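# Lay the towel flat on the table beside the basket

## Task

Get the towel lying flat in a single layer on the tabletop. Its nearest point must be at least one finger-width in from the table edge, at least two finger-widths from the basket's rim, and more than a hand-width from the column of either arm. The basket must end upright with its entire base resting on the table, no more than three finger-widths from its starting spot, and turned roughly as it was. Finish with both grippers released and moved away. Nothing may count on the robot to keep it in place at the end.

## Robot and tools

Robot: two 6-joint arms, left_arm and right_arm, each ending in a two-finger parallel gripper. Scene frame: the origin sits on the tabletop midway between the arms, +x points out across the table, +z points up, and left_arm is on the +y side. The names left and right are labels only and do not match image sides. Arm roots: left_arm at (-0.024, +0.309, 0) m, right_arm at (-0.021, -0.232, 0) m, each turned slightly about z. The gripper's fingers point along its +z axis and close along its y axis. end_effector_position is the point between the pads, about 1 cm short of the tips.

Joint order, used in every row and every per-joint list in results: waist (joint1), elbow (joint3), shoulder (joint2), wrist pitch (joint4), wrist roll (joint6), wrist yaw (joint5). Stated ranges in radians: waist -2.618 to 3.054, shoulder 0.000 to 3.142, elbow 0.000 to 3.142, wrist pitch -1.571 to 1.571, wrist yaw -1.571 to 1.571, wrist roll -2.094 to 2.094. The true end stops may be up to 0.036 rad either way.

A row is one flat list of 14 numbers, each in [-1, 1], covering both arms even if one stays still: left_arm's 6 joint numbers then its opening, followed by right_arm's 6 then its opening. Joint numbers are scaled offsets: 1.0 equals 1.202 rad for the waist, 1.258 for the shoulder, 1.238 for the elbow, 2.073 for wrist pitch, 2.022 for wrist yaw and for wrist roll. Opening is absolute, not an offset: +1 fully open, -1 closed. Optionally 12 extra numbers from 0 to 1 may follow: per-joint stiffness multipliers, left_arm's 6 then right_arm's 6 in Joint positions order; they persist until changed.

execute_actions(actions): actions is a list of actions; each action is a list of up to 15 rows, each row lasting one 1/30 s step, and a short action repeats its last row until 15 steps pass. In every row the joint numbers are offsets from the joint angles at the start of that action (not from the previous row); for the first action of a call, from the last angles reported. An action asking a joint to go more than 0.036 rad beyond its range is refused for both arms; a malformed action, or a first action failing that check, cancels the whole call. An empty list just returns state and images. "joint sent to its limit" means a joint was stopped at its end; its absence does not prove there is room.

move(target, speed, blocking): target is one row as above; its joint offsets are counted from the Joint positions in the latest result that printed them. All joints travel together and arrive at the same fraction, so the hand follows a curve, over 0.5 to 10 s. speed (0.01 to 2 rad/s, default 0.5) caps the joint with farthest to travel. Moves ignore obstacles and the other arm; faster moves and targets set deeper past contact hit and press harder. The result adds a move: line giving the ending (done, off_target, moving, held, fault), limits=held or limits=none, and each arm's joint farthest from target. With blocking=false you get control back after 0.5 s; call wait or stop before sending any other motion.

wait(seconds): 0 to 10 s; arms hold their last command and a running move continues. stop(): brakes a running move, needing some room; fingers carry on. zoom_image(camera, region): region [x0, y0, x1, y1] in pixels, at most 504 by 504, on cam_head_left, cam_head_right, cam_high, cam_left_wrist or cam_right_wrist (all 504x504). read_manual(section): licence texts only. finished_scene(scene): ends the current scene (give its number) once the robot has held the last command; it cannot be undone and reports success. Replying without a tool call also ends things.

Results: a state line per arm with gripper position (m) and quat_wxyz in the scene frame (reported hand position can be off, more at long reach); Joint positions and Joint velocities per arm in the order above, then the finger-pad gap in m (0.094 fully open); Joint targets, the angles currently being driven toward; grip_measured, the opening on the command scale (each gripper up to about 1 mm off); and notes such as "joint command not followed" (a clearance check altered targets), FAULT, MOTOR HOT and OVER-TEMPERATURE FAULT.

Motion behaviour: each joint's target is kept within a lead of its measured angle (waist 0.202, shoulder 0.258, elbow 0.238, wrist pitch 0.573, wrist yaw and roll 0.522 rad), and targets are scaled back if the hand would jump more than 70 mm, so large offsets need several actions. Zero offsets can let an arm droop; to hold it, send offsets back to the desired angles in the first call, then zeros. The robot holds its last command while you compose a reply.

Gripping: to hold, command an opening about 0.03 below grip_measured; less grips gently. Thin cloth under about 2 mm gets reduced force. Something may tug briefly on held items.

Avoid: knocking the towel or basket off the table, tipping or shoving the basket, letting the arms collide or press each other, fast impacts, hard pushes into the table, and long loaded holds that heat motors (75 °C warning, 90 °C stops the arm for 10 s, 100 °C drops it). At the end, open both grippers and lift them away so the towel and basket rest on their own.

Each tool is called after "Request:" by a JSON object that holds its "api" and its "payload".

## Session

Request:
{"api": "execute_actions", "payload": {"actions": []}}

Scene clock: 0.00 s.
left_arm: end_effector_position=(+0.3621, +0.2263, +0.2667) grip_measured=+1.000 end_effector_quat_wxyz=(+0.489, -0.310, +0.814, +0.040) | right_arm: end_effector_position=(+0.3751, +0.0213, +0.3006) grip_measured=+1.000 end_effector_quat_wxyz=(+0.630, -0.625, +0.430, -0.164)
Joint names: [waist, elbow, shoulder, wrist pitch, wrist roll, wrist yaw]
Joint positions: left_arm=[-0.48   1.343  1.464 -0.712 -0.949 -0.796  0.094] | right_arm=[ 0.651  1.011  1.413  0.246 -1.259 -0.232  0.094]
Joint velocities: left_arm=[ 0.002  0.007 -0.002  0.037 -0.051  0.022  0.   ] | right_arm=[-0.007 -0.007  0.002 -0.022 -0.051 -0.022  0.   ]
Motor temperatures (°C, as the motors report them): left_arm=[25 26 28 31 22 24] | right_arm=[21 26 25 27 25 23]
Joint targets: left_arm=[-0.480 1.354 1.453 -0.715 -0.948 -0.807] | right_arm=[0.651 1.025 1.401 0.253 -1.251 -0.234]
Joint stiffness scale: left_arm=[1. 1. 1. 1. 1. 1.] | right_arm=[1. 1. 1. 1. 1. 1.]
camera_calibration (this result's frames):
cam_left_wrist: T_world_to_cam=[[0.642956, -0.660528, 0.387699, -0.188375], [-0.580897, -0.750463, -0.315219, 0.486029], [0.499165, -0.022541, -0.866214, 0.169246], [0, 0, 0, 1]] pos_world=[0.318968, 0.244135, 0.372842]
cam_right_wrist: T_world_to_cam=[[0.427386, -0.284085, 0.858276, -0.414263], [-0.0546209, -0.955727, -0.289142, 0.145915], [0.902418, 0.0766955, -0.423981, -0.0831475], [0, 0, 0, 1]] pos_world=[0.260054, 0.028146, 0.362489]

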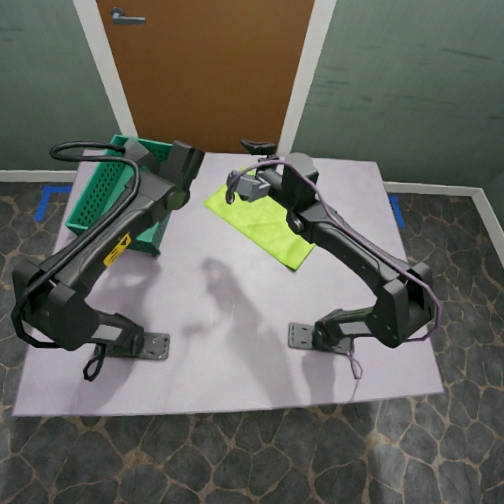

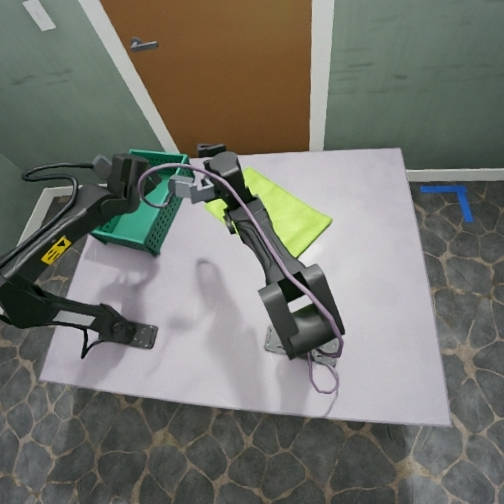

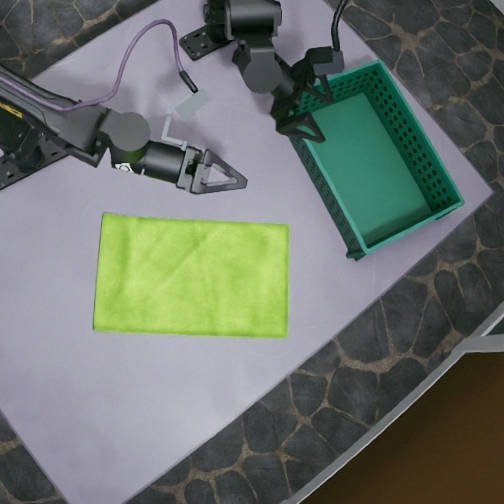

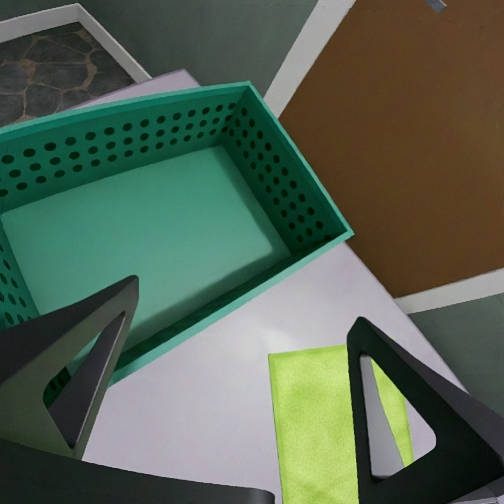

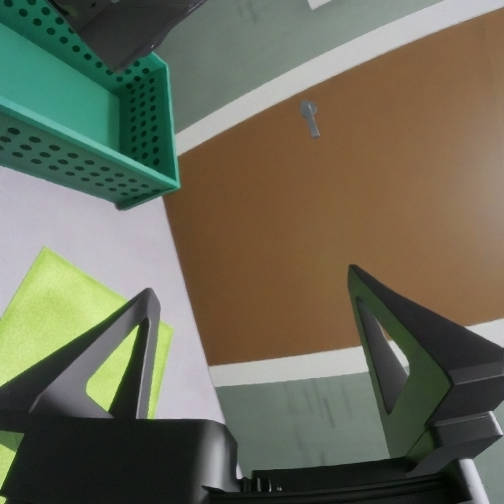

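Request:
{"api": "zoom_image", "payload": {"camera": "cam_high", "region": [80, 195, 305, 350]}}

Request:
{"api": "zoom_image", "payload": {"camera": "cam_high", "region": [80, 200, 180, 345]}}

Request:
{"api": "zoom_image", "payload": {"camera": "cam_high", "region": [210, 210, 310, 350]}}

Region (80, 195, 305, 350) of cam_high's 504x504 image, scaled by 2.240, with more detail than that image has; it fills the top 347 rows of this view, and the rest is white.

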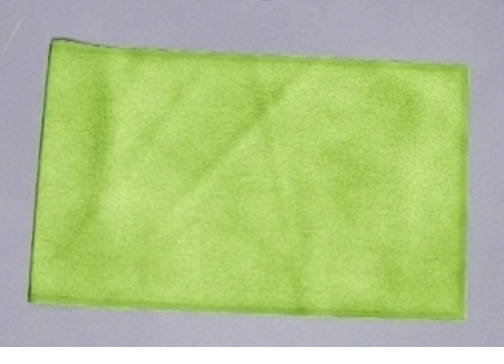

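Region (80, 200, 180, 345) of cam_high's 504x504 image, scaled by 3.476, with more detail than that image has; it fills the left 348 columns of this view, and the rest is white.

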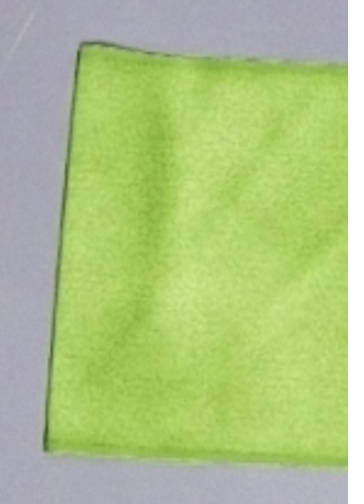

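Region (210, 210, 310, 350) of cam_high's 504x504 image, scaled by 3.600, with more detail than that image has; it fills the left 360 columns of this view, and the rest is white.

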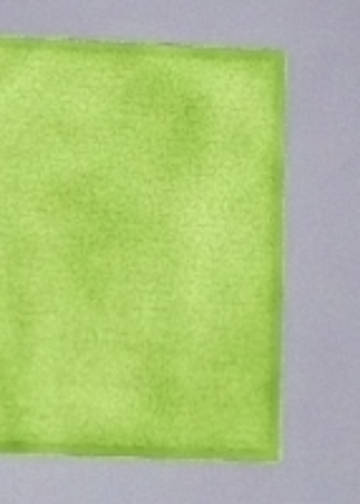

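Request:
{"api": "move", "payload": {"target": [0.135, 0.67, 0.691, -0.209, 0.321, 0.394, -0.05, -0.16, 0.857, 0.815, -0.304, 0.722, 0.115, 0.05], "speed": 0.7}}

Scene clock: 122.93 s.
left_arm: end_effector_position=(+0.4516, +0.1157, +0.0729) grip_measured=-0.047 end_effector_quat_wxyz=(+0.109, +0.039, +0.993, -0.037) | right_arm: end_effector_position=(+0.5946, -0.0419, +0.0607) grip_measured=+0.052 end_effector_quat_wxyz=(+0.362, -0.048, +0.926, +0.094)
Joint names: [waist, elbow, shoulder, wrist pitch, wrist roll, wrist yaw]
Joint positions: left_arm=[-0.328  2.133  2.344 -1.129 -0.311 -0.006  0.045] | right_arm=[ 0.467  2.031  2.455 -0.38   0.194 -0.009  0.049]
Joint velocities: left_arm=[ 0.002  0.007  0.002 -0.022 -0.022 -0.022 -0.   ] | right_arm=[-0.017 -0.012  0.012 -0.051 -0.095  0.095 -0.   ]
Motor temperatures (°C, as the motors report them): left_arm=[25 28 29 34 22 24] | right_arm=[21 28 27 37 25 23]
Joint targets: left_arm=[-0.318 2.172 2.333 -1.146 -0.300 0.001] | right_arm=[0.459 2.072 2.439 -0.384 0.200 0.001]
Joint stiffness scale: left_arm=[1. 1. 1. 1. 1. 1.] | right_arm=[1. 1. 1. 1. 1. 1.]
move: off_target (left_arm, right_arm); limits=none; left_arm: farthest joint: the elbow, 0.040 radians from its target (0.830 radians at the start); right_arm: farthest joint: the elbow, 0.041 radians from its target (1.061 radians at the start)
camera_calibration (this result's frames):
cam_left_wrist: T_world_to_cam=[[0.143534, -0.987793, 0.0605169, 0.0434777], [-0.916328, -0.109554, 0.38515, 0.420141], [-0.373819, -0.110736, -0.920868, 0.3627], [0, 0, 0, 1]] pos_world=[0.514331, 0.129139, 0.16955]
cam_right_wrist: T_world_to_cam=[[0.0356627, -0.965831, -0.256706, -0.0481105], [-0.997569, -0.019018, -0.0670334, 0.614613], [0.0598609, 0.258473, -0.964162, 0.163319], [0, 0, 0, 1]] pos_world=[0.605059, -0.0769914, 0.186315]

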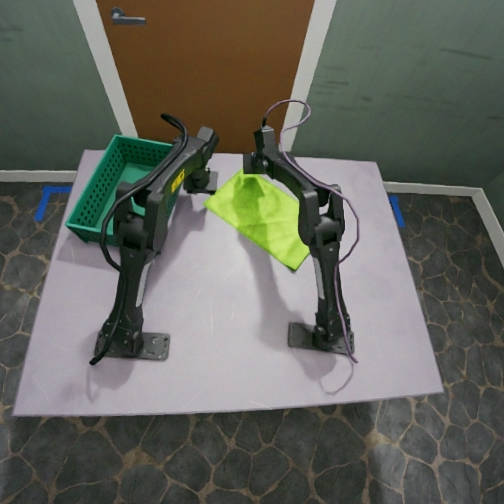

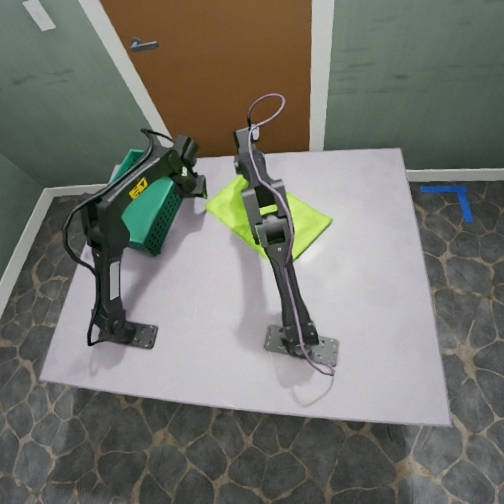

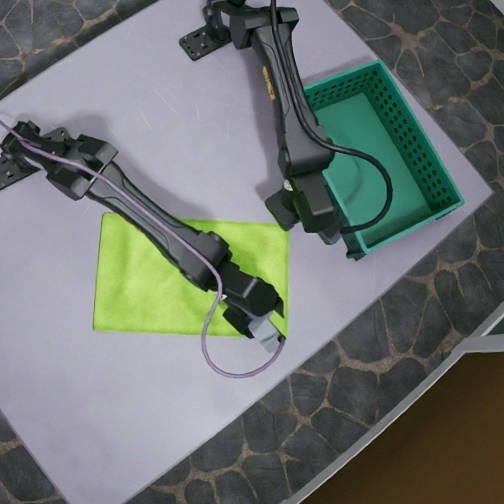

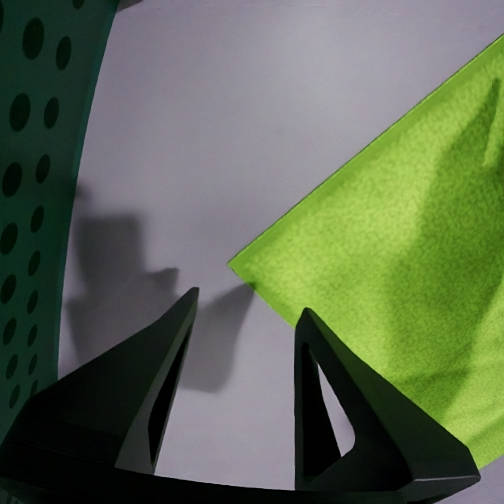

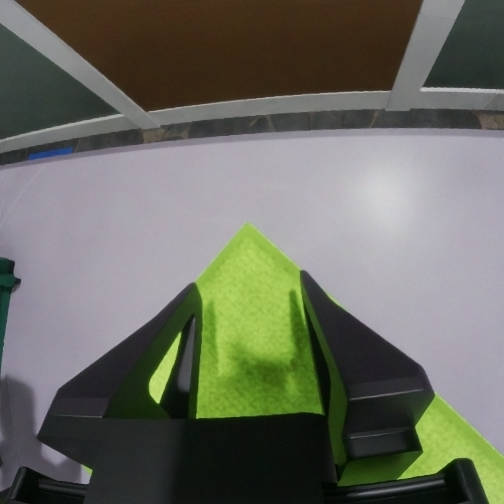

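Request:
{"api": "move", "payload": {"target": [-0.017, -0.1676, -0.048, 0.083, 0.0, 0.003, -0.05, -0.015, 0.1115, 0.077, 0.02, 0.003, 0.004, -0.1], "speed": 0.25}}

Scene clock: 155.77 s.
left_arm: end_effector_position=(+0.4387, +0.1156, +0.0350) grip_measured=-0.047 end_effector_quat_wxyz=(+0.101, +0.044, +0.993, -0.034) | right_arm: end_effector_position=(+0.6129, -0.0364, +0.0416) grip_measured=-0.098 end_effector_quat_wxyz=(+0.369, -0.048, +0.923, +0.096)
Joint names: [waist, elbow, shoulder, wrist pitch, wrist roll, wrist yaw]
Joint positions: left_arm=[-0.338  1.937  2.316 -0.979 -0.311 -0.006  0.045] | right_arm=[ 0.467  2.134  2.559 -0.364  0.195 -0.009  0.042]
Joint velocities: left_arm=[ 0.007  0.017 -0.002 -0.051  0.007  0.022 -0.   ] | right_arm=[ 0.002 -0.012  0.007  0.007 -0.037 -0.022 -0.001]
Motor temperatures (°C, as the motors report them): left_arm=[25 28 32 32 22 24] | right_arm=[21 29 31 35 25 23]
Joint targets: left_arm=[-0.348 1.925 2.284 -0.957 -0.312 -0.000] | right_arm=[0.449 2.169 2.552 -0.339 0.200 -0.001]
Joint stiffness scale: left_arm=[1. 1. 1. 1. 1. 1.] | right_arm=[1. 1. 1. 1. 1. 1.]
move: off_target (left_arm, right_arm); limits=none; left_arm: farthest joint: the shoulder, 0.032 radians from its target (0.061 radians at the start); right_arm: farthest joint: the elbow, 0.035 radians from its target (0.138 radians at the start)
camera_calibration (this result's frames):
cam_left_wrist: T_world_to_cam=[[0.134545, -0.989537, 0.0520898, 0.0519353], [-0.911123, -0.102875, 0.399088, 0.419367], [-0.389554, -0.101156, -0.915432, 0.328531], [0, 0, 0, 1]] pos_world=[0.503088, 0.127767, 0.130678]
cam_right_wrist: T_world_to_cam=[[0.0391591, -0.964485, -0.261218, -0.0502164], [-0.996417, -0.0180794, -0.0826186, 0.631635], [0.0749617, 0.263517, -0.961738, 0.133185], [0, 0, 0, 1]] pos_world=[0.621354, -0.07211, 0.167157]

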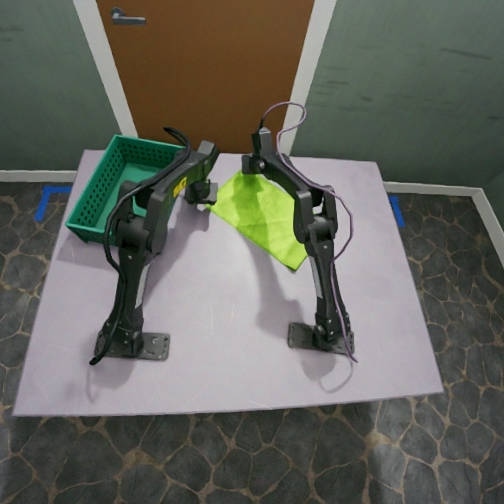

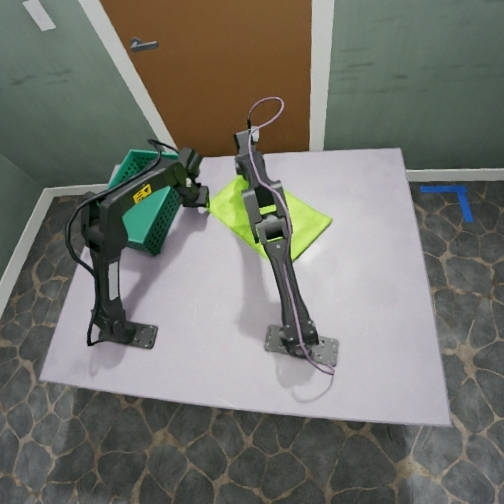

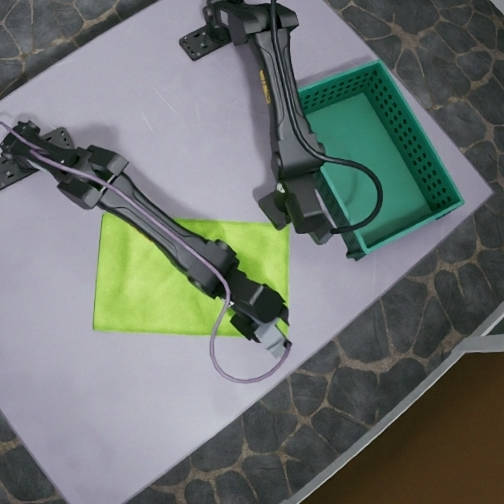

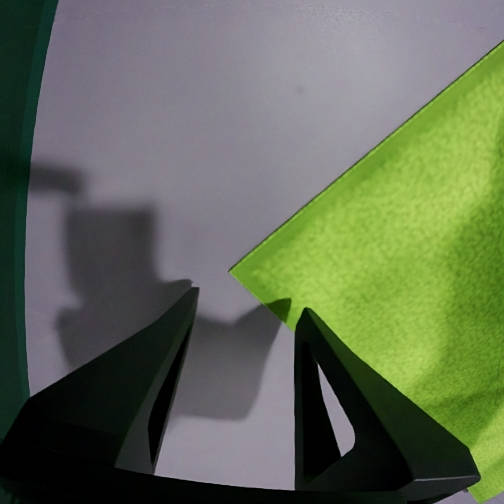

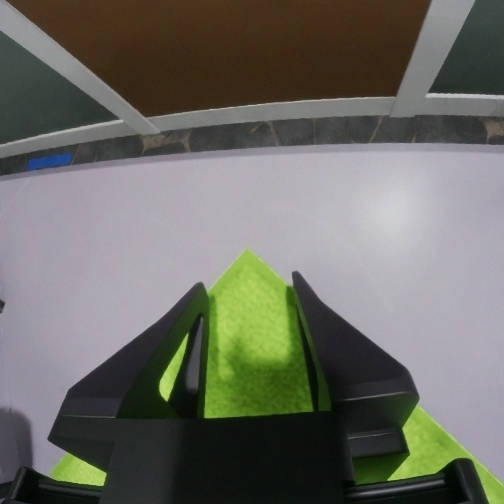

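Request:
{"api": "execute_actions", "payload": {"actions": [[[-0.006,-0.008,-0.015,0.012,0,0.003,-0.05,-0.018,0.028,-0.005,0.012,0.002,0.004,-0.1],[-0.009,-0.008,-0.015,0.015,0,0.003,-0.05,-0.02,0.028,-0.005,0.012,0.002,0.004,-0.1],[-0.011,-0.008,-0.015,0.018,0,0.003,-0.05,-0.022,0.028,-0.005,0.012,0.002,0.004,-0.1],[-0.013,-0.008,-0.015,0.021,0,0.003,-0.05,-0.024,0.028,-0.005,0.012,0.002,0.004,-0.1],[-0.014,-0.008,-0.015,0.023,0,0.003,-0.05,-0.025,0.028,-0.005,0.012,0.002,0.004,-0.1]],[[0,0,-0.01,0.008,0,0,-0.05,0,0.025,-0.004,0.008,0,0,-0.1],[0,0,-0.007,0.008,0,0,-0.05,0,0.025,-0.002,0.008,0,0,-0.1],[0,0,-0.004,0.008,0,0,-0.05,0,0.025,0.0,0.008,0,0,-0.1],[0,0,-0.001,0.008,0,0,-0.05,0,0.025,0.002,0.008,0,0,-0.1],[0,0,0.002,0.008,0,0,-0.05,0,0.025,0.004,0.008,0,0,-0.1],[0,0,0.005,0.008,0,0,-0.05,0,0.025,0.006,0.008,0,0,-0.1],[0,0,0.008,0.008,0,0,-0.05,0,0.025,0.009,0.008,0,0,-0.1],[0,0,0.011,0.008,0,0,-0.05,0,0.025,0.012,0.008,0,0,-0.1],[0,0,0.014,0.008,0,0,-0.05,0,0.025,0.015,0.008,0,0,-0.1],[0,0,0.017,0.008,0,0,-0.05,0,0.025,0.018,0.008,0,0,-0.1],[0,0,0.020,0.008,0,0,-0.05,0,0.025,0.021,0.008,0,0,-0.1],[0,0,0.023,0.008,0,0,-0.05,0,0.025,0.024,0.008,0,0,-0.1],[0,0,0.026,0.008,0,0,-0.05,0,0.025,0.027,0.008,0,0,-0.1],[0,0,0.029,0.008,0,0,-0.05,0,0.025,0.030,0.008,0,0,-0.1],[0,0,0.032,0.008,0,0,-0.05,0,0.025,0.033,0.008,0,0,-0.1]]]}}

Request:
{"api": "wait", "payload": {"seconds": 0.3}}

Scene clock: 187.33 s.
left_arm: end_effector_position=(+0.4419, +0.1143, +0.0218) grip_measured=-0.048 end_effector_quat_wxyz=(+0.099, +0.044, +0.994, -0.033) | right_arm: end_effector_position=(+0.6156, -0.0514, +0.0196) grip_measured=-0.098 end_effector_quat_wxyz=(+0.358, -0.038, +0.929, +0.089)
Joint names: [waist, elbow, shoulder, wrist pitch, wrist roll, wrist yaw]
Joint positions: left_arm=[-0.338  1.937  2.346 -0.953 -0.311 -0.006  0.045] | right_arm=[ 0.444  2.136  2.596 -0.356  0.194 -0.008  0.042]
Joint velocities: left_arm=[ 0.007  0.002  0.017 -0.022 -0.007  0.037  0.001] | right_arm=[ 0.007  0.066 -0.012  0.051 -0.066  0.066  0.   ]
Motor temperatures (°C, as the motors report them): left_arm=[25 27 33 32 22 24] | right_arm=[22 29 32 37 25 23]
Joint targets: left_arm=[-0.338 1.937 2.356 -0.937 -0.311 -0.006] | right_arm=[0.444 2.165 2.600 -0.347 0.195 -0.008]
Joint stiffness scale: left_arm=[1. 1. 1. 1. 1. 1.] | right_arm=[1. 1. 1. 1. 1. 1.]
camera_calibration (this result's frames):
cam_left_wrist: T_world_to_cam=[[0.134831, -0.989635, 0.0494344, 0.050846], [-0.909484, -0.103802, 0.402572, 0.426771], [-0.393268, -0.099239, -0.914052, 0.318942], [0, 0, 0, 1]] pos_world=[0.506716, 0.12627, 0.11721]
cam_right_wrist: T_world_to_cam=[[0.010309, -0.967413, -0.252992, -0.0530453], [-0.998428, 0.00397988, -0.0559029, 0.6341], [0.0550881, 0.253171, -0.965852, 0.127559], [0, 0, 0, 1]] pos_world=[0.626623, -0.0861346, 0.145231]

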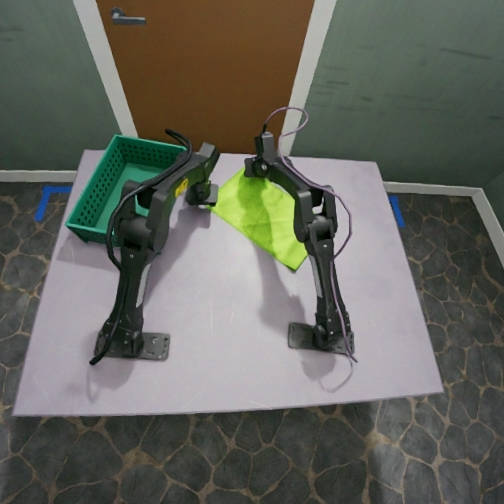

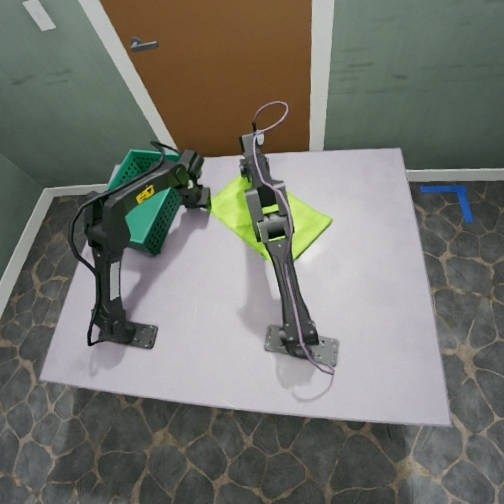

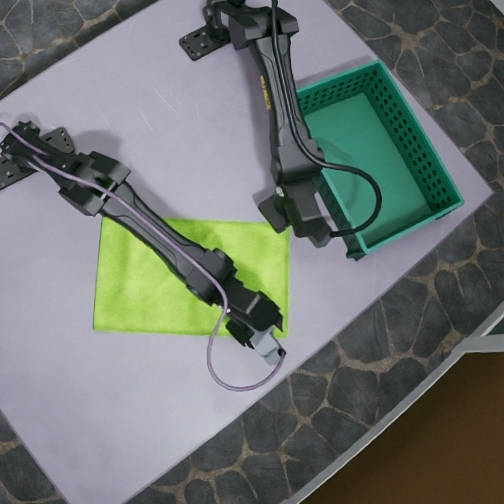

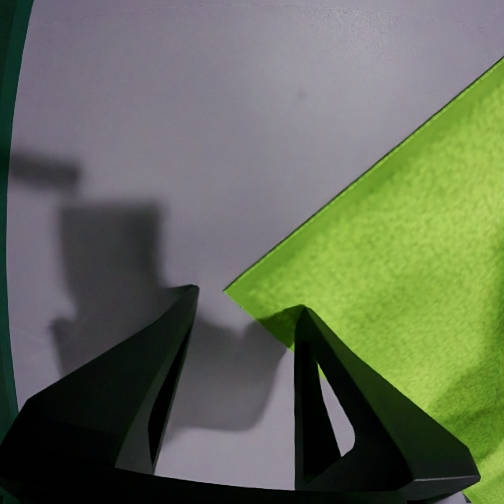

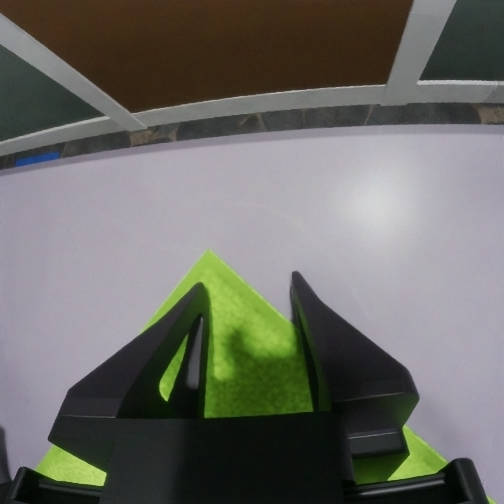

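Scene clock: 187.63 s.
left_arm: end_effector_position=(+0.4427, +0.1139, +0.0220) grip_measured=-0.048 end_effector_quat_wxyz=(+0.101, +0.044, +0.993, -0.034) | right_arm: end_effector_position=(+0.6162, -0.0513, +0.0194) grip_measured=-0.098 end_effector_quat_wxyz=(+0.358, -0.038, +0.929, +0.089)
Joint names: [waist, elbow, shoulder, wrist pitch, wrist roll, wrist yaw]
Joint positions: left_arm=[-0.338  1.937  2.346 -0.949 -0.311 -0.006  0.045] | right_arm=[ 0.444  2.137  2.598 -0.354  0.194 -0.007  0.042]
Joint velocities: left_arm=[-0.007  0.002 -0.017 -0.037  0.022  0.007 -0.   ] | right_arm=[-0.002 -0.012 -0.007  0.037 -0.007  0.007 -0.   ]
Motor temperatures (°C, as the motors report them): left_arm=[25 27 33 32 22 24] | right_arm=[22 29 32 37 25 23]
Joint targets: left_arm=[-0.338 1.937 2.356 -0.937 -0.311 -0.006] | right_arm=[0.444 2.166 2.600 -0.347 0.195 -0.008]
Joint stiffness scale: left_arm=[1. 1. 1. 1. 1. 1.] | right_arm=[1. 1. 1. 1. 1. 1.]
wait: 0.30 s; no rest
camera_calibration (this result's frames):
cam_left_wrist: T_world_to_cam=[[0.134582, -0.989553, 0.0517007, 0.0503557], [-0.910843, -0.102994, 0.399697, 0.427974], [-0.390197, -0.100883, -0.915188, 0.318258], [0, 0, 0, 1]] pos_world=[0.507223, 0.126015, 0.117603]
cam_right_wrist: T_world_to_cam=[[0.0105399, -0.967354, -0.25321, -0.0531477], [-0.998319, 0.00425497, -0.0578106, 0.634654], [0.0570007, 0.253394, -0.965682, 0.12614], [0, 0, 0, 1]] pos_world=[0.626957, -0.0860762, 0.145043]

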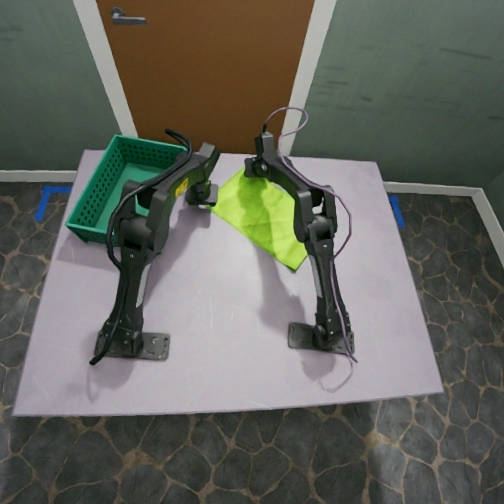

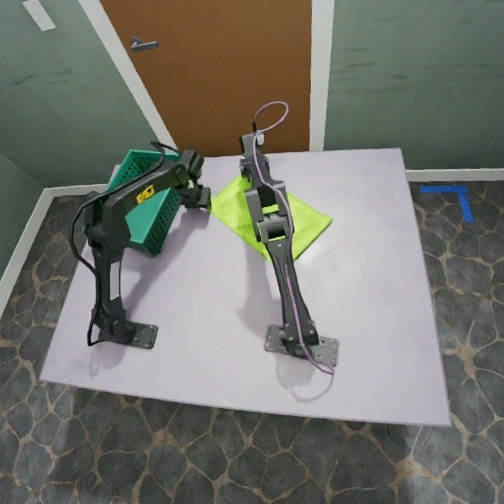

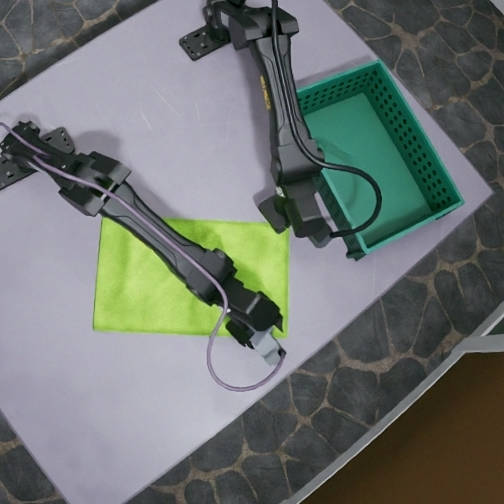

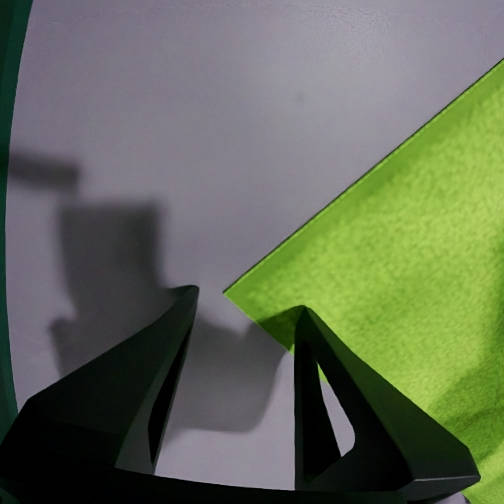

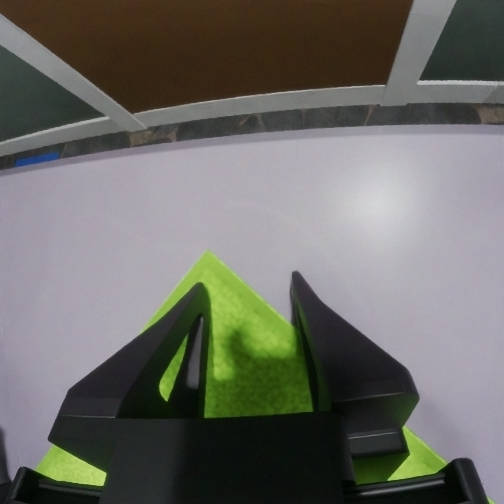

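Request:
{"api": "execute_actions", "payload": {"actions": [[[-0.008,0,0.012,0.004,0,0,-0.08,0.010,0.02,0.014,0,0,0,-0.12],[-0.009,0,0.012,0.004,0,0,-0.11,0.011,0.02,0.014,0,0,0,-0.15],[-0.010,0,0.012,0.004,0,0,-0.14,0.012,0.02,0.014,0,0,0,-0.18],[-0.011,0,0.012,0.004,0,0,-0.17,0.013,0.02,0.014,0,0,0,-0.21],[-0.012,0,0.012,0.004,0,0,-0.20,0.014,0.02,0.014,0,0,0,-0.24],[-0.013,0,0.012,0.004,0,0,-0.23,0.015,0.02,0.014,0,0,0,-0.27],[-0.014,0,0.012,0.004,0,0,-0.27,0.016,0.02,0.014,0,0,0,-0.30],[-0.015,0,0.012,0.004,0,0,-0.30,0.017,0.02,0.014,0,0,0,-0.33],[-0.016,0,0.012,0.004,0,0,-0.33,0.018,0.02,0.014,0,0,0,-0.36],[-0.017,0,0.012,0.004,0,0,-0.37,0.019,0.02,0.014,0,0,0,-0.39],[-0.018,0,0.012,0.004,0,0,-0.40,0.020,0.02,0.014,0,0,0,-0.42],[-0.019,0,0.012,0.004,0,0,-0.43,0.021,0.02,0.014,0,0,0,-0.45],[-0.020,0,0.012,0.004,0,0,-0.47,0.022,0.02,0.014,0,0,0,-0.48],[-0.021,0,0.012,0.004,0,0,-0.50,0.023,0.02,0.014,0,0,0,-0.51],[-0.022,0,0.012,0.004,0,0,-0.53,0.024,0.02,0.014,0,0,0,-0.54]],[[-0.010,0,0.012,0.004,0,0,-0.57,0.012,0.02,0.014,0,0,0,-0.58],[-0.010,0,0.012,0.004,0,0,-0.61,0.013,0.02,0.014,0,0,0,-0.62],[-0.010,0,0.012,0.004,0,0,-0.65,0.014,0.02,0.014,0,0,0,-0.66],[-0.010,0,0.012,0.004,0,0,-0.69,0.015,0.02,0.014,0,0,0,-0.70],[-0.010,0,0.012,0.004,0,0,-0.73,0.016,0.02,0.014,0,0,0,-0.74],[-0.010,0,0.012,0.004,0,0,-0.77,0.017,0.02,0.014,0,0,0,-0.78],[-0.010,0,0.012,0.004,0,0,-0.81,0.018,0.02,0.014,0,0,0,-0.82],[-0.010,0,0.012,0.004,0,0,-0.85,0.019,0.02,0.014,0,0,0,-0.86],[-0.010,0,0.012,0.004,0,0,-0.89,0.020,0.02,0.014,0,0,0,-0.90],[-0.010,0,0.012,0.004,0,0,-0.93,0.020,0.02,0.014,0,0,0,-0.93],[-0.010,0,0.012,0.004,0,0,-0.96,0.020,0.02,0.014,0,0,0,-0.96],[-0.010,0,0.012,0.004,0,0,-1,0.020,0.02,0.014,0,0,0,-1]]]}}

Scene clock: 203.07 s.
left_arm: end_effector_position=(+0.4414, +0.1079, +0.0222) grip_measured=-0.982 end_effector_quat_wxyz=(+0.103, +0.051, +0.993, -0.034) | right_arm: end_effector_position=(+0.6177, -0.0452, +0.0170) grip_measured=-0.984 end_effector_quat_wxyz=(+0.365, -0.041, +0.926, +0.088)
Joint names: [waist, elbow, shoulder, wrist pitch, wrist roll, wrist yaw]
Joint positions: left_arm=[-0.351  1.937  2.346 -0.945 -0.311 -0.01   0.001] | right_arm=[ 0.455  2.137  2.607 -0.331  0.194  0.001  0.001]
Joint velocities: left_arm=[ 0.007 -0.002  0.002 -0.022 -0.066  0.007 -0.   ] | right_arm=[ 0.002  0.007 -0.012 -0.037  0.007 -0.051  0.001]
Motor temperatures (°C, as the motors report them): left_arm=[25 27 32 32 22 24] | right_arm=[21 29 32 36 25 23]
Joint targets: left_arm=[-0.360 1.937 2.361 -0.939 -0.311 -0.011] | right_arm=[0.472 2.162 2.621 -0.345 0.194 -0.002]
Joint stiffness scale: left_arm=[1. 1. 1. 1. 1. 1.] | right_arm=[1. 1. 1. 1. 1. 1.]
camera_calibration (this result's frames):
cam_left_wrist: T_world_to_cam=[[0.121873, -0.991243, 0.0508367, 0.0503652], [-0.914321, -0.0921903, 0.394357, 0.426504], [-0.386217, -0.0945424, -0.91755, 0.314957], [0, 0, 0, 1]] pos_world=[0.505465, 0.11902, 0.118234]
cam_right_wrist: T_world_to_cam=[[0.0187867, -0.967766, -0.251151, -0.0530427], [-0.997389, -0.000621998, -0.0722104, 0.635505], [0.0697265, 0.251852, -0.965251, 0.114258], [0, 0, 0, 1]] pos_world=[0.626876, -0.0797138, 0.142856]

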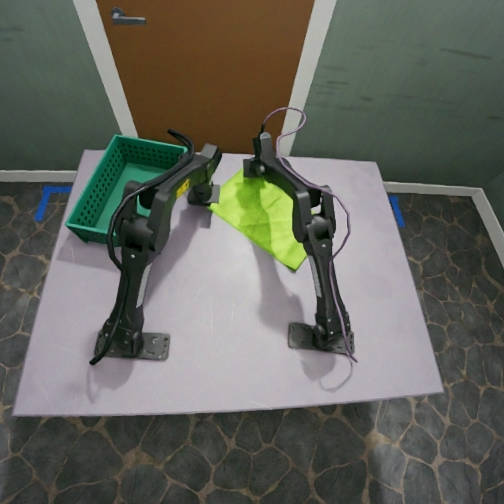

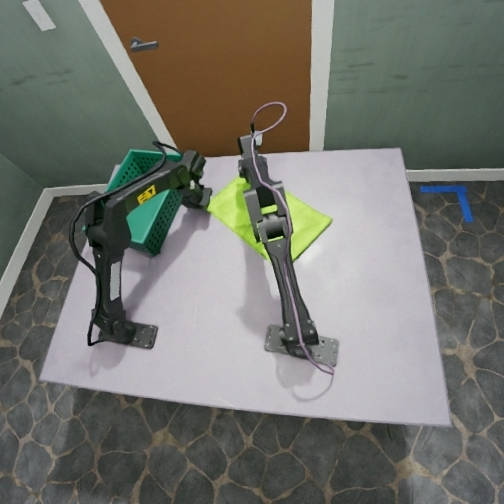

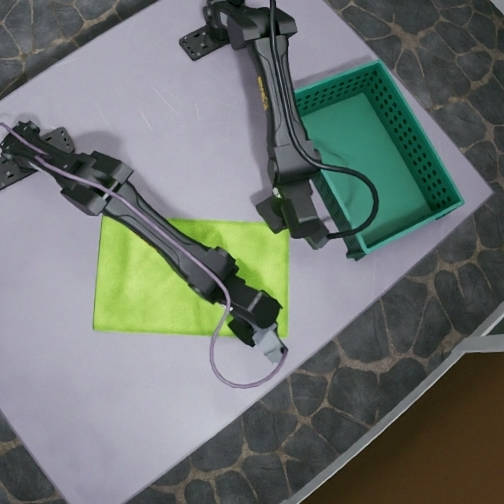

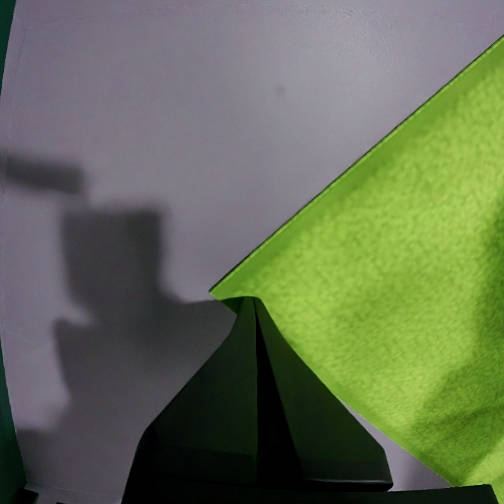

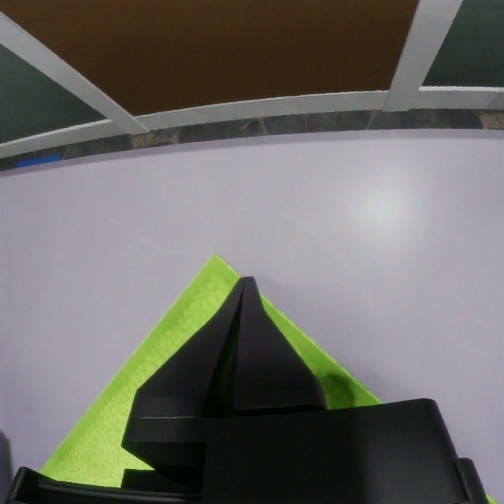

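Request:
{"api": "move", "payload": {"target": [0.0, 0.02, -0.055, 0.0, 0.0, 0.0, -1, 0.036, 0.02, -0.075, -0.055, -0.05, 0.0, -1], "speed": 0.25}}

Scene clock: 228.37 s.
left_arm: end_effector_position=(+0.4449, +0.1063, +0.0444) grip_measured=-0.982 end_effector_quat_wxyz=(+0.124, +0.050, +0.990, -0.042) | right_arm: end_effector_position=(+0.5969, -0.0251, +0.0406) grip_measured=-0.985 end_effector_quat_wxyz=(+0.348, -0.101, +0.929, +0.075)
Joint names: [waist, elbow, shoulder, wrist pitch, wrist roll, wrist yaw]
Joint positions: left_arm=[-0.351  1.937  2.301 -0.945 -0.311 -0.01   0.001] | right_arm=[ 0.493  2.137  2.542 -0.439  0.103  0.001  0.001]
Joint velocities: left_arm=[-0.002 -0.027 -0.002 -0.007 -0.051  0.037 -0.   ] | right_arm=[ 0.007  0.007 -0.007 -0.022 -0.022  0.081 -0.   ]
Motor temperatures (°C, as the motors report them): left_arm=[25 27 32 31 22 24] | right_arm=[22 28 32 36 25 23]
Joint targets: left_arm=[-0.351 1.962 2.277 -0.945 -0.311 -0.010] | right_arm=[0.498 2.162 2.513 -0.445 0.093 0.001]
Joint stiffness scale: left_arm=[1. 1. 1. 1. 1. 1.] | right_arm=[1. 1. 1. 1. 1. 1.]
move: off_target (left_arm, right_arm); limits=none; left_arm: farthest joint: the elbow, 0.025 radians from its target (0.025 radians at the start); right_arm: farthest joint: the shoulder, 0.029 radians from its target (0.095 radians at the start)
camera_calibration (this result's frames):
cam_left_wrist: T_world_to_cam=[[0.119279, -0.990103, 0.0739488, 0.0472621], [-0.92995, -0.0853204, 0.35765, 0.428711], [-0.347801, -0.111429, -0.930923, 0.321839], [0, 0, 0, 1]] pos_world=[0.504978, 0.119234, 0.142784]
cam_right_wrist: T_world_to_cam=[[0.116156, -0.976254, -0.182853, -0.0883733], [-0.992922, -0.109547, -0.045874, 0.610012], [0.0247536, 0.186888, -0.982069, 0.159338], [0, 0, 0, 1]] pos_world=[0.612016, -0.0492281, 0.168305]

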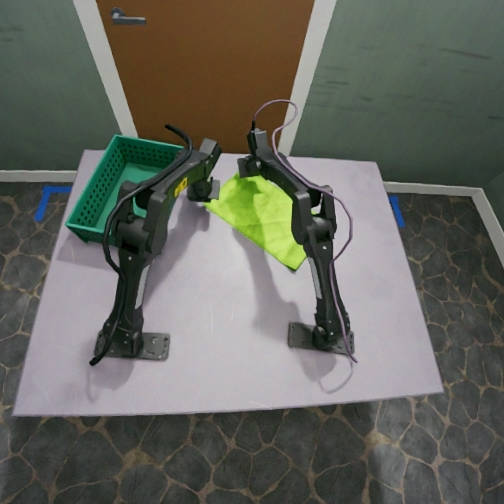

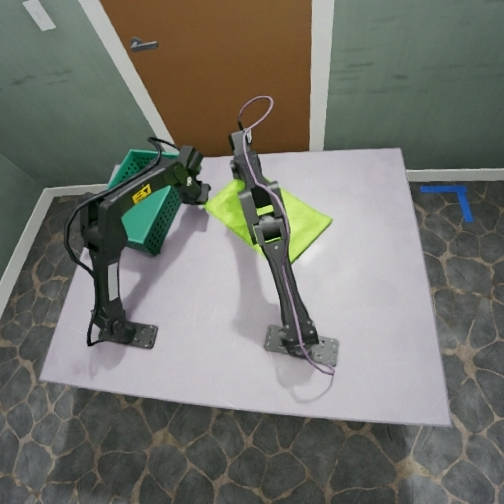

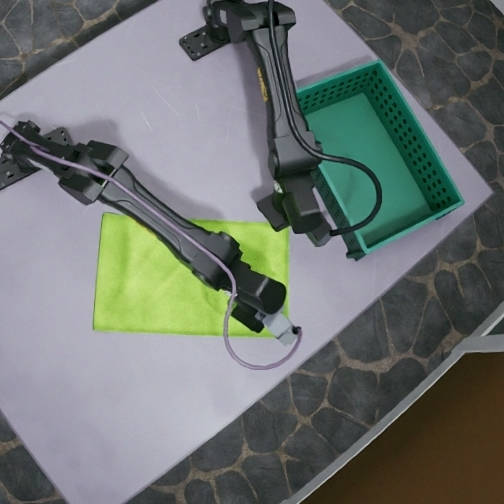

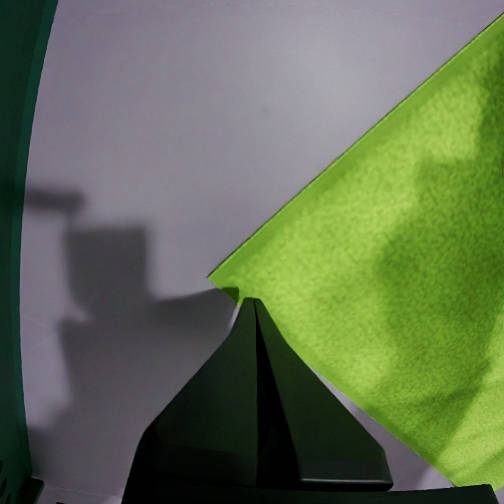

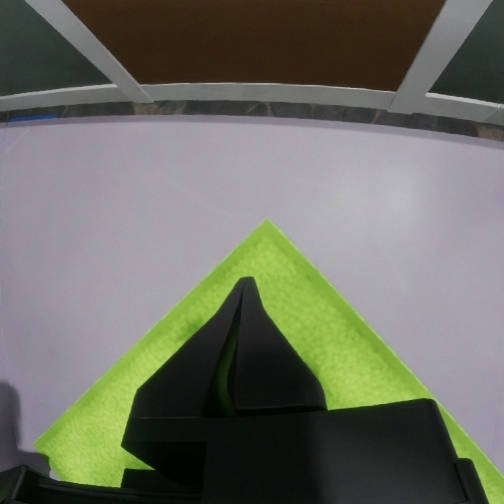

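Request:
{"api": "move", "payload": {"target": [-0.028, -0.028, 0.04, 0.052, 0.0, 0.0, -1, 0.0, 0.02, 0.04, 0.0, 0.0, 0.0, -1], "speed": 0.12}}

Scene clock: 262.23 s.
left_arm: end_effector_position=(+0.4520, +0.0916, +0.0235) grip_measured=-0.982 end_effector_quat_wxyz=(+0.136, +0.060, +0.988, -0.047) | right_arm: end_effector_position=(+0.5940, -0.0261, +0.0170) grip_measured=-0.985 end_effector_quat_wxyz=(+0.331, -0.102, +0.935, +0.071)
Joint names: [waist, elbow, shoulder, wrist pitch, wrist roll, wrist yaw]
Joint positions: left_arm=[-0.372  1.922  2.345 -0.86  -0.311 -0.012  0.001] | right_arm=[ 0.493  2.137  2.58  -0.438  0.103  0.001  0.001]
Joint velocities: left_arm=[-0.002 -0.002 -0.022 -0.022  0.037 -0.051 -0.   ] | right_arm=[ 0.002 -0.002  0.007  0.007  0.037 -0.022 -0.001]
Motor temperatures (°C, as the motors report them): left_arm=[25 28 33 31 22 24] | right_arm=[21 29 35 35 25 23]
Joint targets: left_arm=[-0.385 1.903 2.351 -0.837 -0.311 -0.010] | right_arm=[0.493 2.162 2.592 -0.439 0.103 0.001]
Joint stiffness scale: left_arm=[1. 1. 1. 1. 1. 1.] | right_arm=[1. 1. 1. 1. 1. 1.]
move: off_target (left_arm, right_arm); limits=none; left_arm: farthest joint: the wrist pitch, 0.023 radians from its target (0.108 radians at the start); right_arm: farthest joint: the elbow, 0.025 radians from its target (0.025 radians at the start)
camera_calibration (this result's frames):
cam_left_wrist: T_world_to_cam=[[0.0970585, -0.991598, 0.0855209, 0.043319], [-0.939923, -0.0630642, 0.335511, 0.444449], [-0.327298, -0.112947, -0.938146, 0.294235], [0, 0, 0, 1]] pos_world=[0.509845, 0.104217, 0.123213]
cam_right_wrist: T_world_to_cam=[[0.110294, -0.978313, -0.175324, -0.0899975], [-0.993858, -0.110164, -0.010506, 0.605831], [-0.0090362, 0.175405, -0.984455, 0.156269], [0, 0, 0, 1]] pos_world=[0.613448, -0.0487154, 0.144426]

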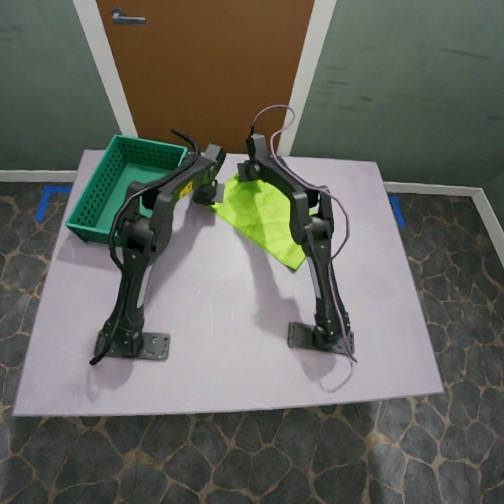

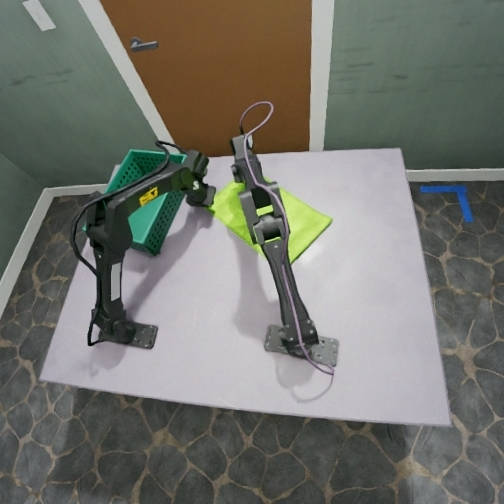

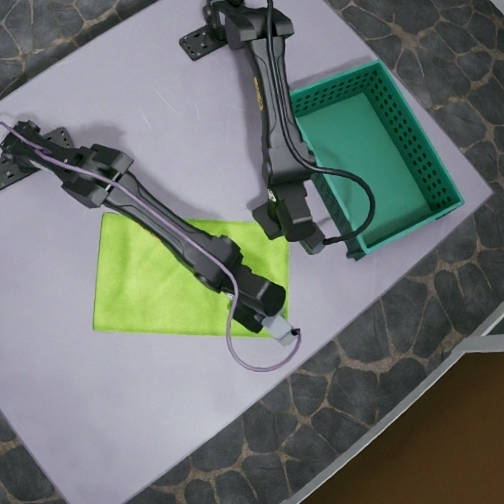

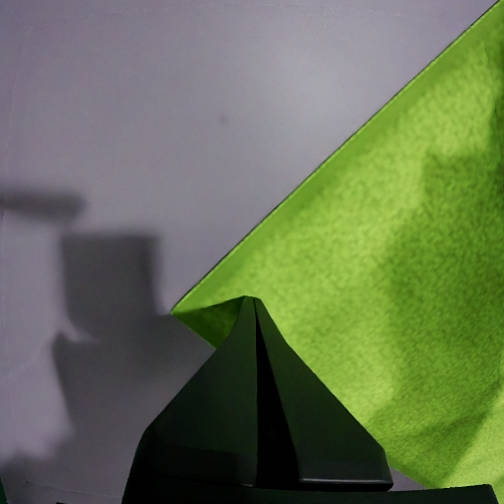

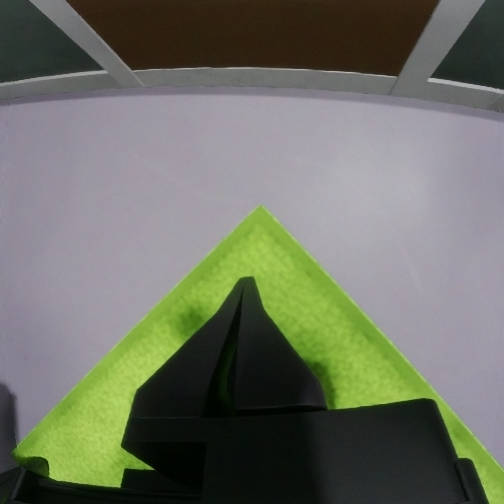

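Request:
{"api": "move", "payload": {"target": [-0.029, -0.2246, -0.135, -0.01, 0.2, 0.0, -1, 0.02, -0.54, -0.357, -0.024, 0.2, 0.0, -1], "speed": 0.35}}

Scene clock: 273.30 s.
left_arm: end_effector_position=(+0.3945, +0.1070, +0.0196) grip_measured=-0.982 end_effector_quat_wxyz=(+0.099, +0.265, +0.959, -0.013) | right_arm: end_effector_position=(+0.4565, -0.0663, +0.0135) grip_measured=-0.985 end_effector_quat_wxyz=(+0.210, +0.083, +0.970, +0.092)
Joint names: [waist, elbow, shoulder, wrist pitch, wrist roll, wrist yaw]
Joint positions: left_arm=[-0.395  1.668  2.191 -0.849  0.082 -0.012  0.001] | right_arm=[ 0.503  1.488  2.151 -0.445  0.501  0.001  0.001]
Joint velocities: left_arm=[-0.012 -0.007 -0.007  0.037 -0.037 -0.022  0.   ] | right_arm=[-0.002 -0.012 -0.007 -0.066 -0.081 -0.081  0.   ]
Motor temperatures (°C, as the motors report them): left_arm=[25 27 33 31 22 24] | right_arm=[21 28 34 35 25 23]
Joint targets: left_arm=[-0.407 1.644 2.175 -0.881 0.093 -0.012] | right_arm=[0.517 1.468 2.131 -0.487 0.507 0.001]
Joint stiffness scale: left_arm=[1. 1. 1. 1. 1. 1.] | right_arm=[1. 1. 1. 1. 1. 1.]
move: off_target (left_arm, right_arm); limits=none; left_arm: farthest joint: the wrist pitch, 0.031 radians from its target (0.021 radians at the start); right_arm: farthest joint: the wrist pitch, 0.043 radians from its target (0.050 radians at the start)
camera_calibration (this result's frames):
cam_left_wrist: T_world_to_cam=[[-0.30093, -0.953025, -0.0344276, 0.219704], [-0.882722, 0.264706, 0.388243, 0.334061], [-0.360892, 0.147224, -0.920914, 0.258637], [0, 0, 0, 1]] pos_world=[0.454339, 0.082878, 0.116049]
cam_right_wrist: T_world_to_cam=[[-0.268786, -0.920993, -0.282003, 0.0634307], [-0.942662, 0.191391, 0.273418, 0.457497], [-0.197843, 0.339324, -0.919629, 0.25479], [0, 0, 0, 1]] pos_world=[0.498723, -0.115598, 0.127112]

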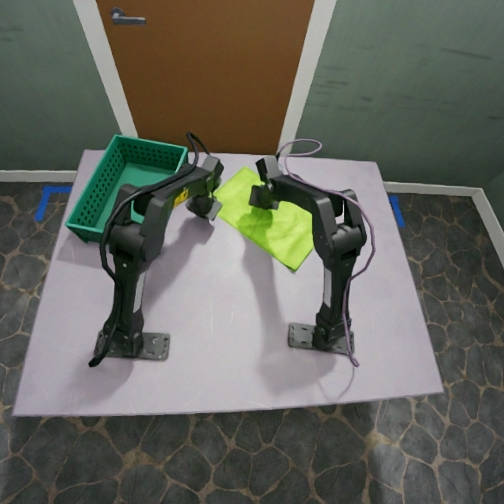

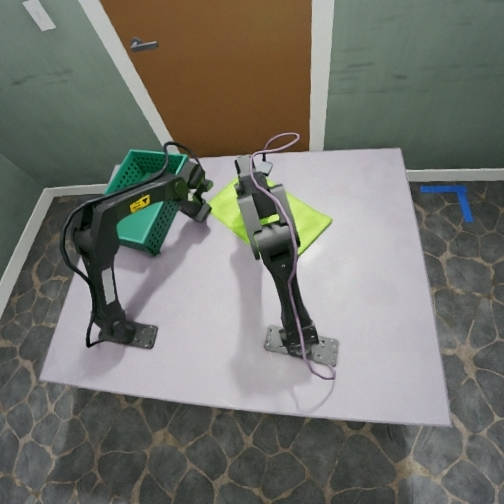

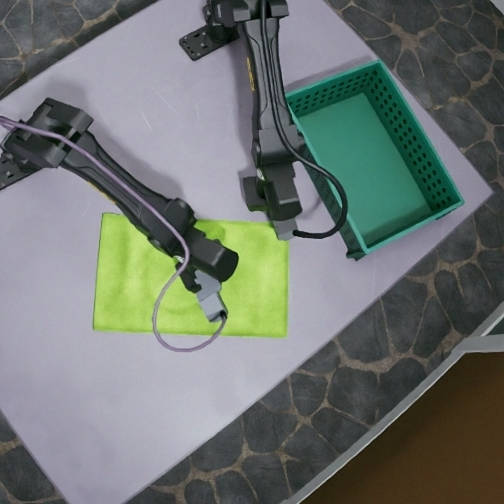

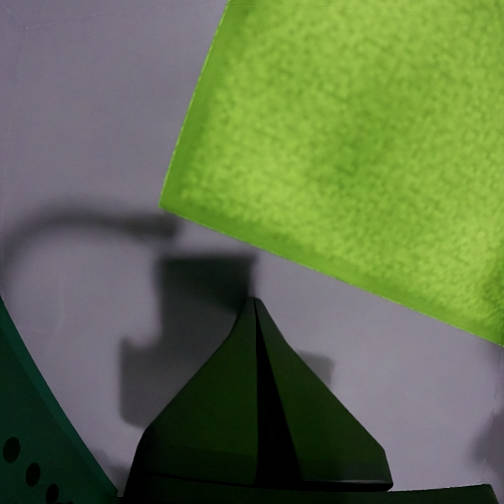

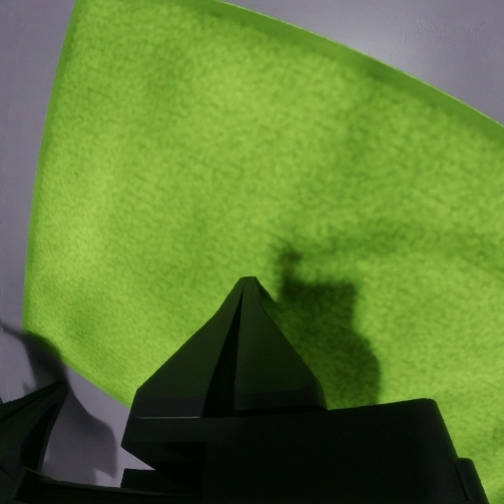

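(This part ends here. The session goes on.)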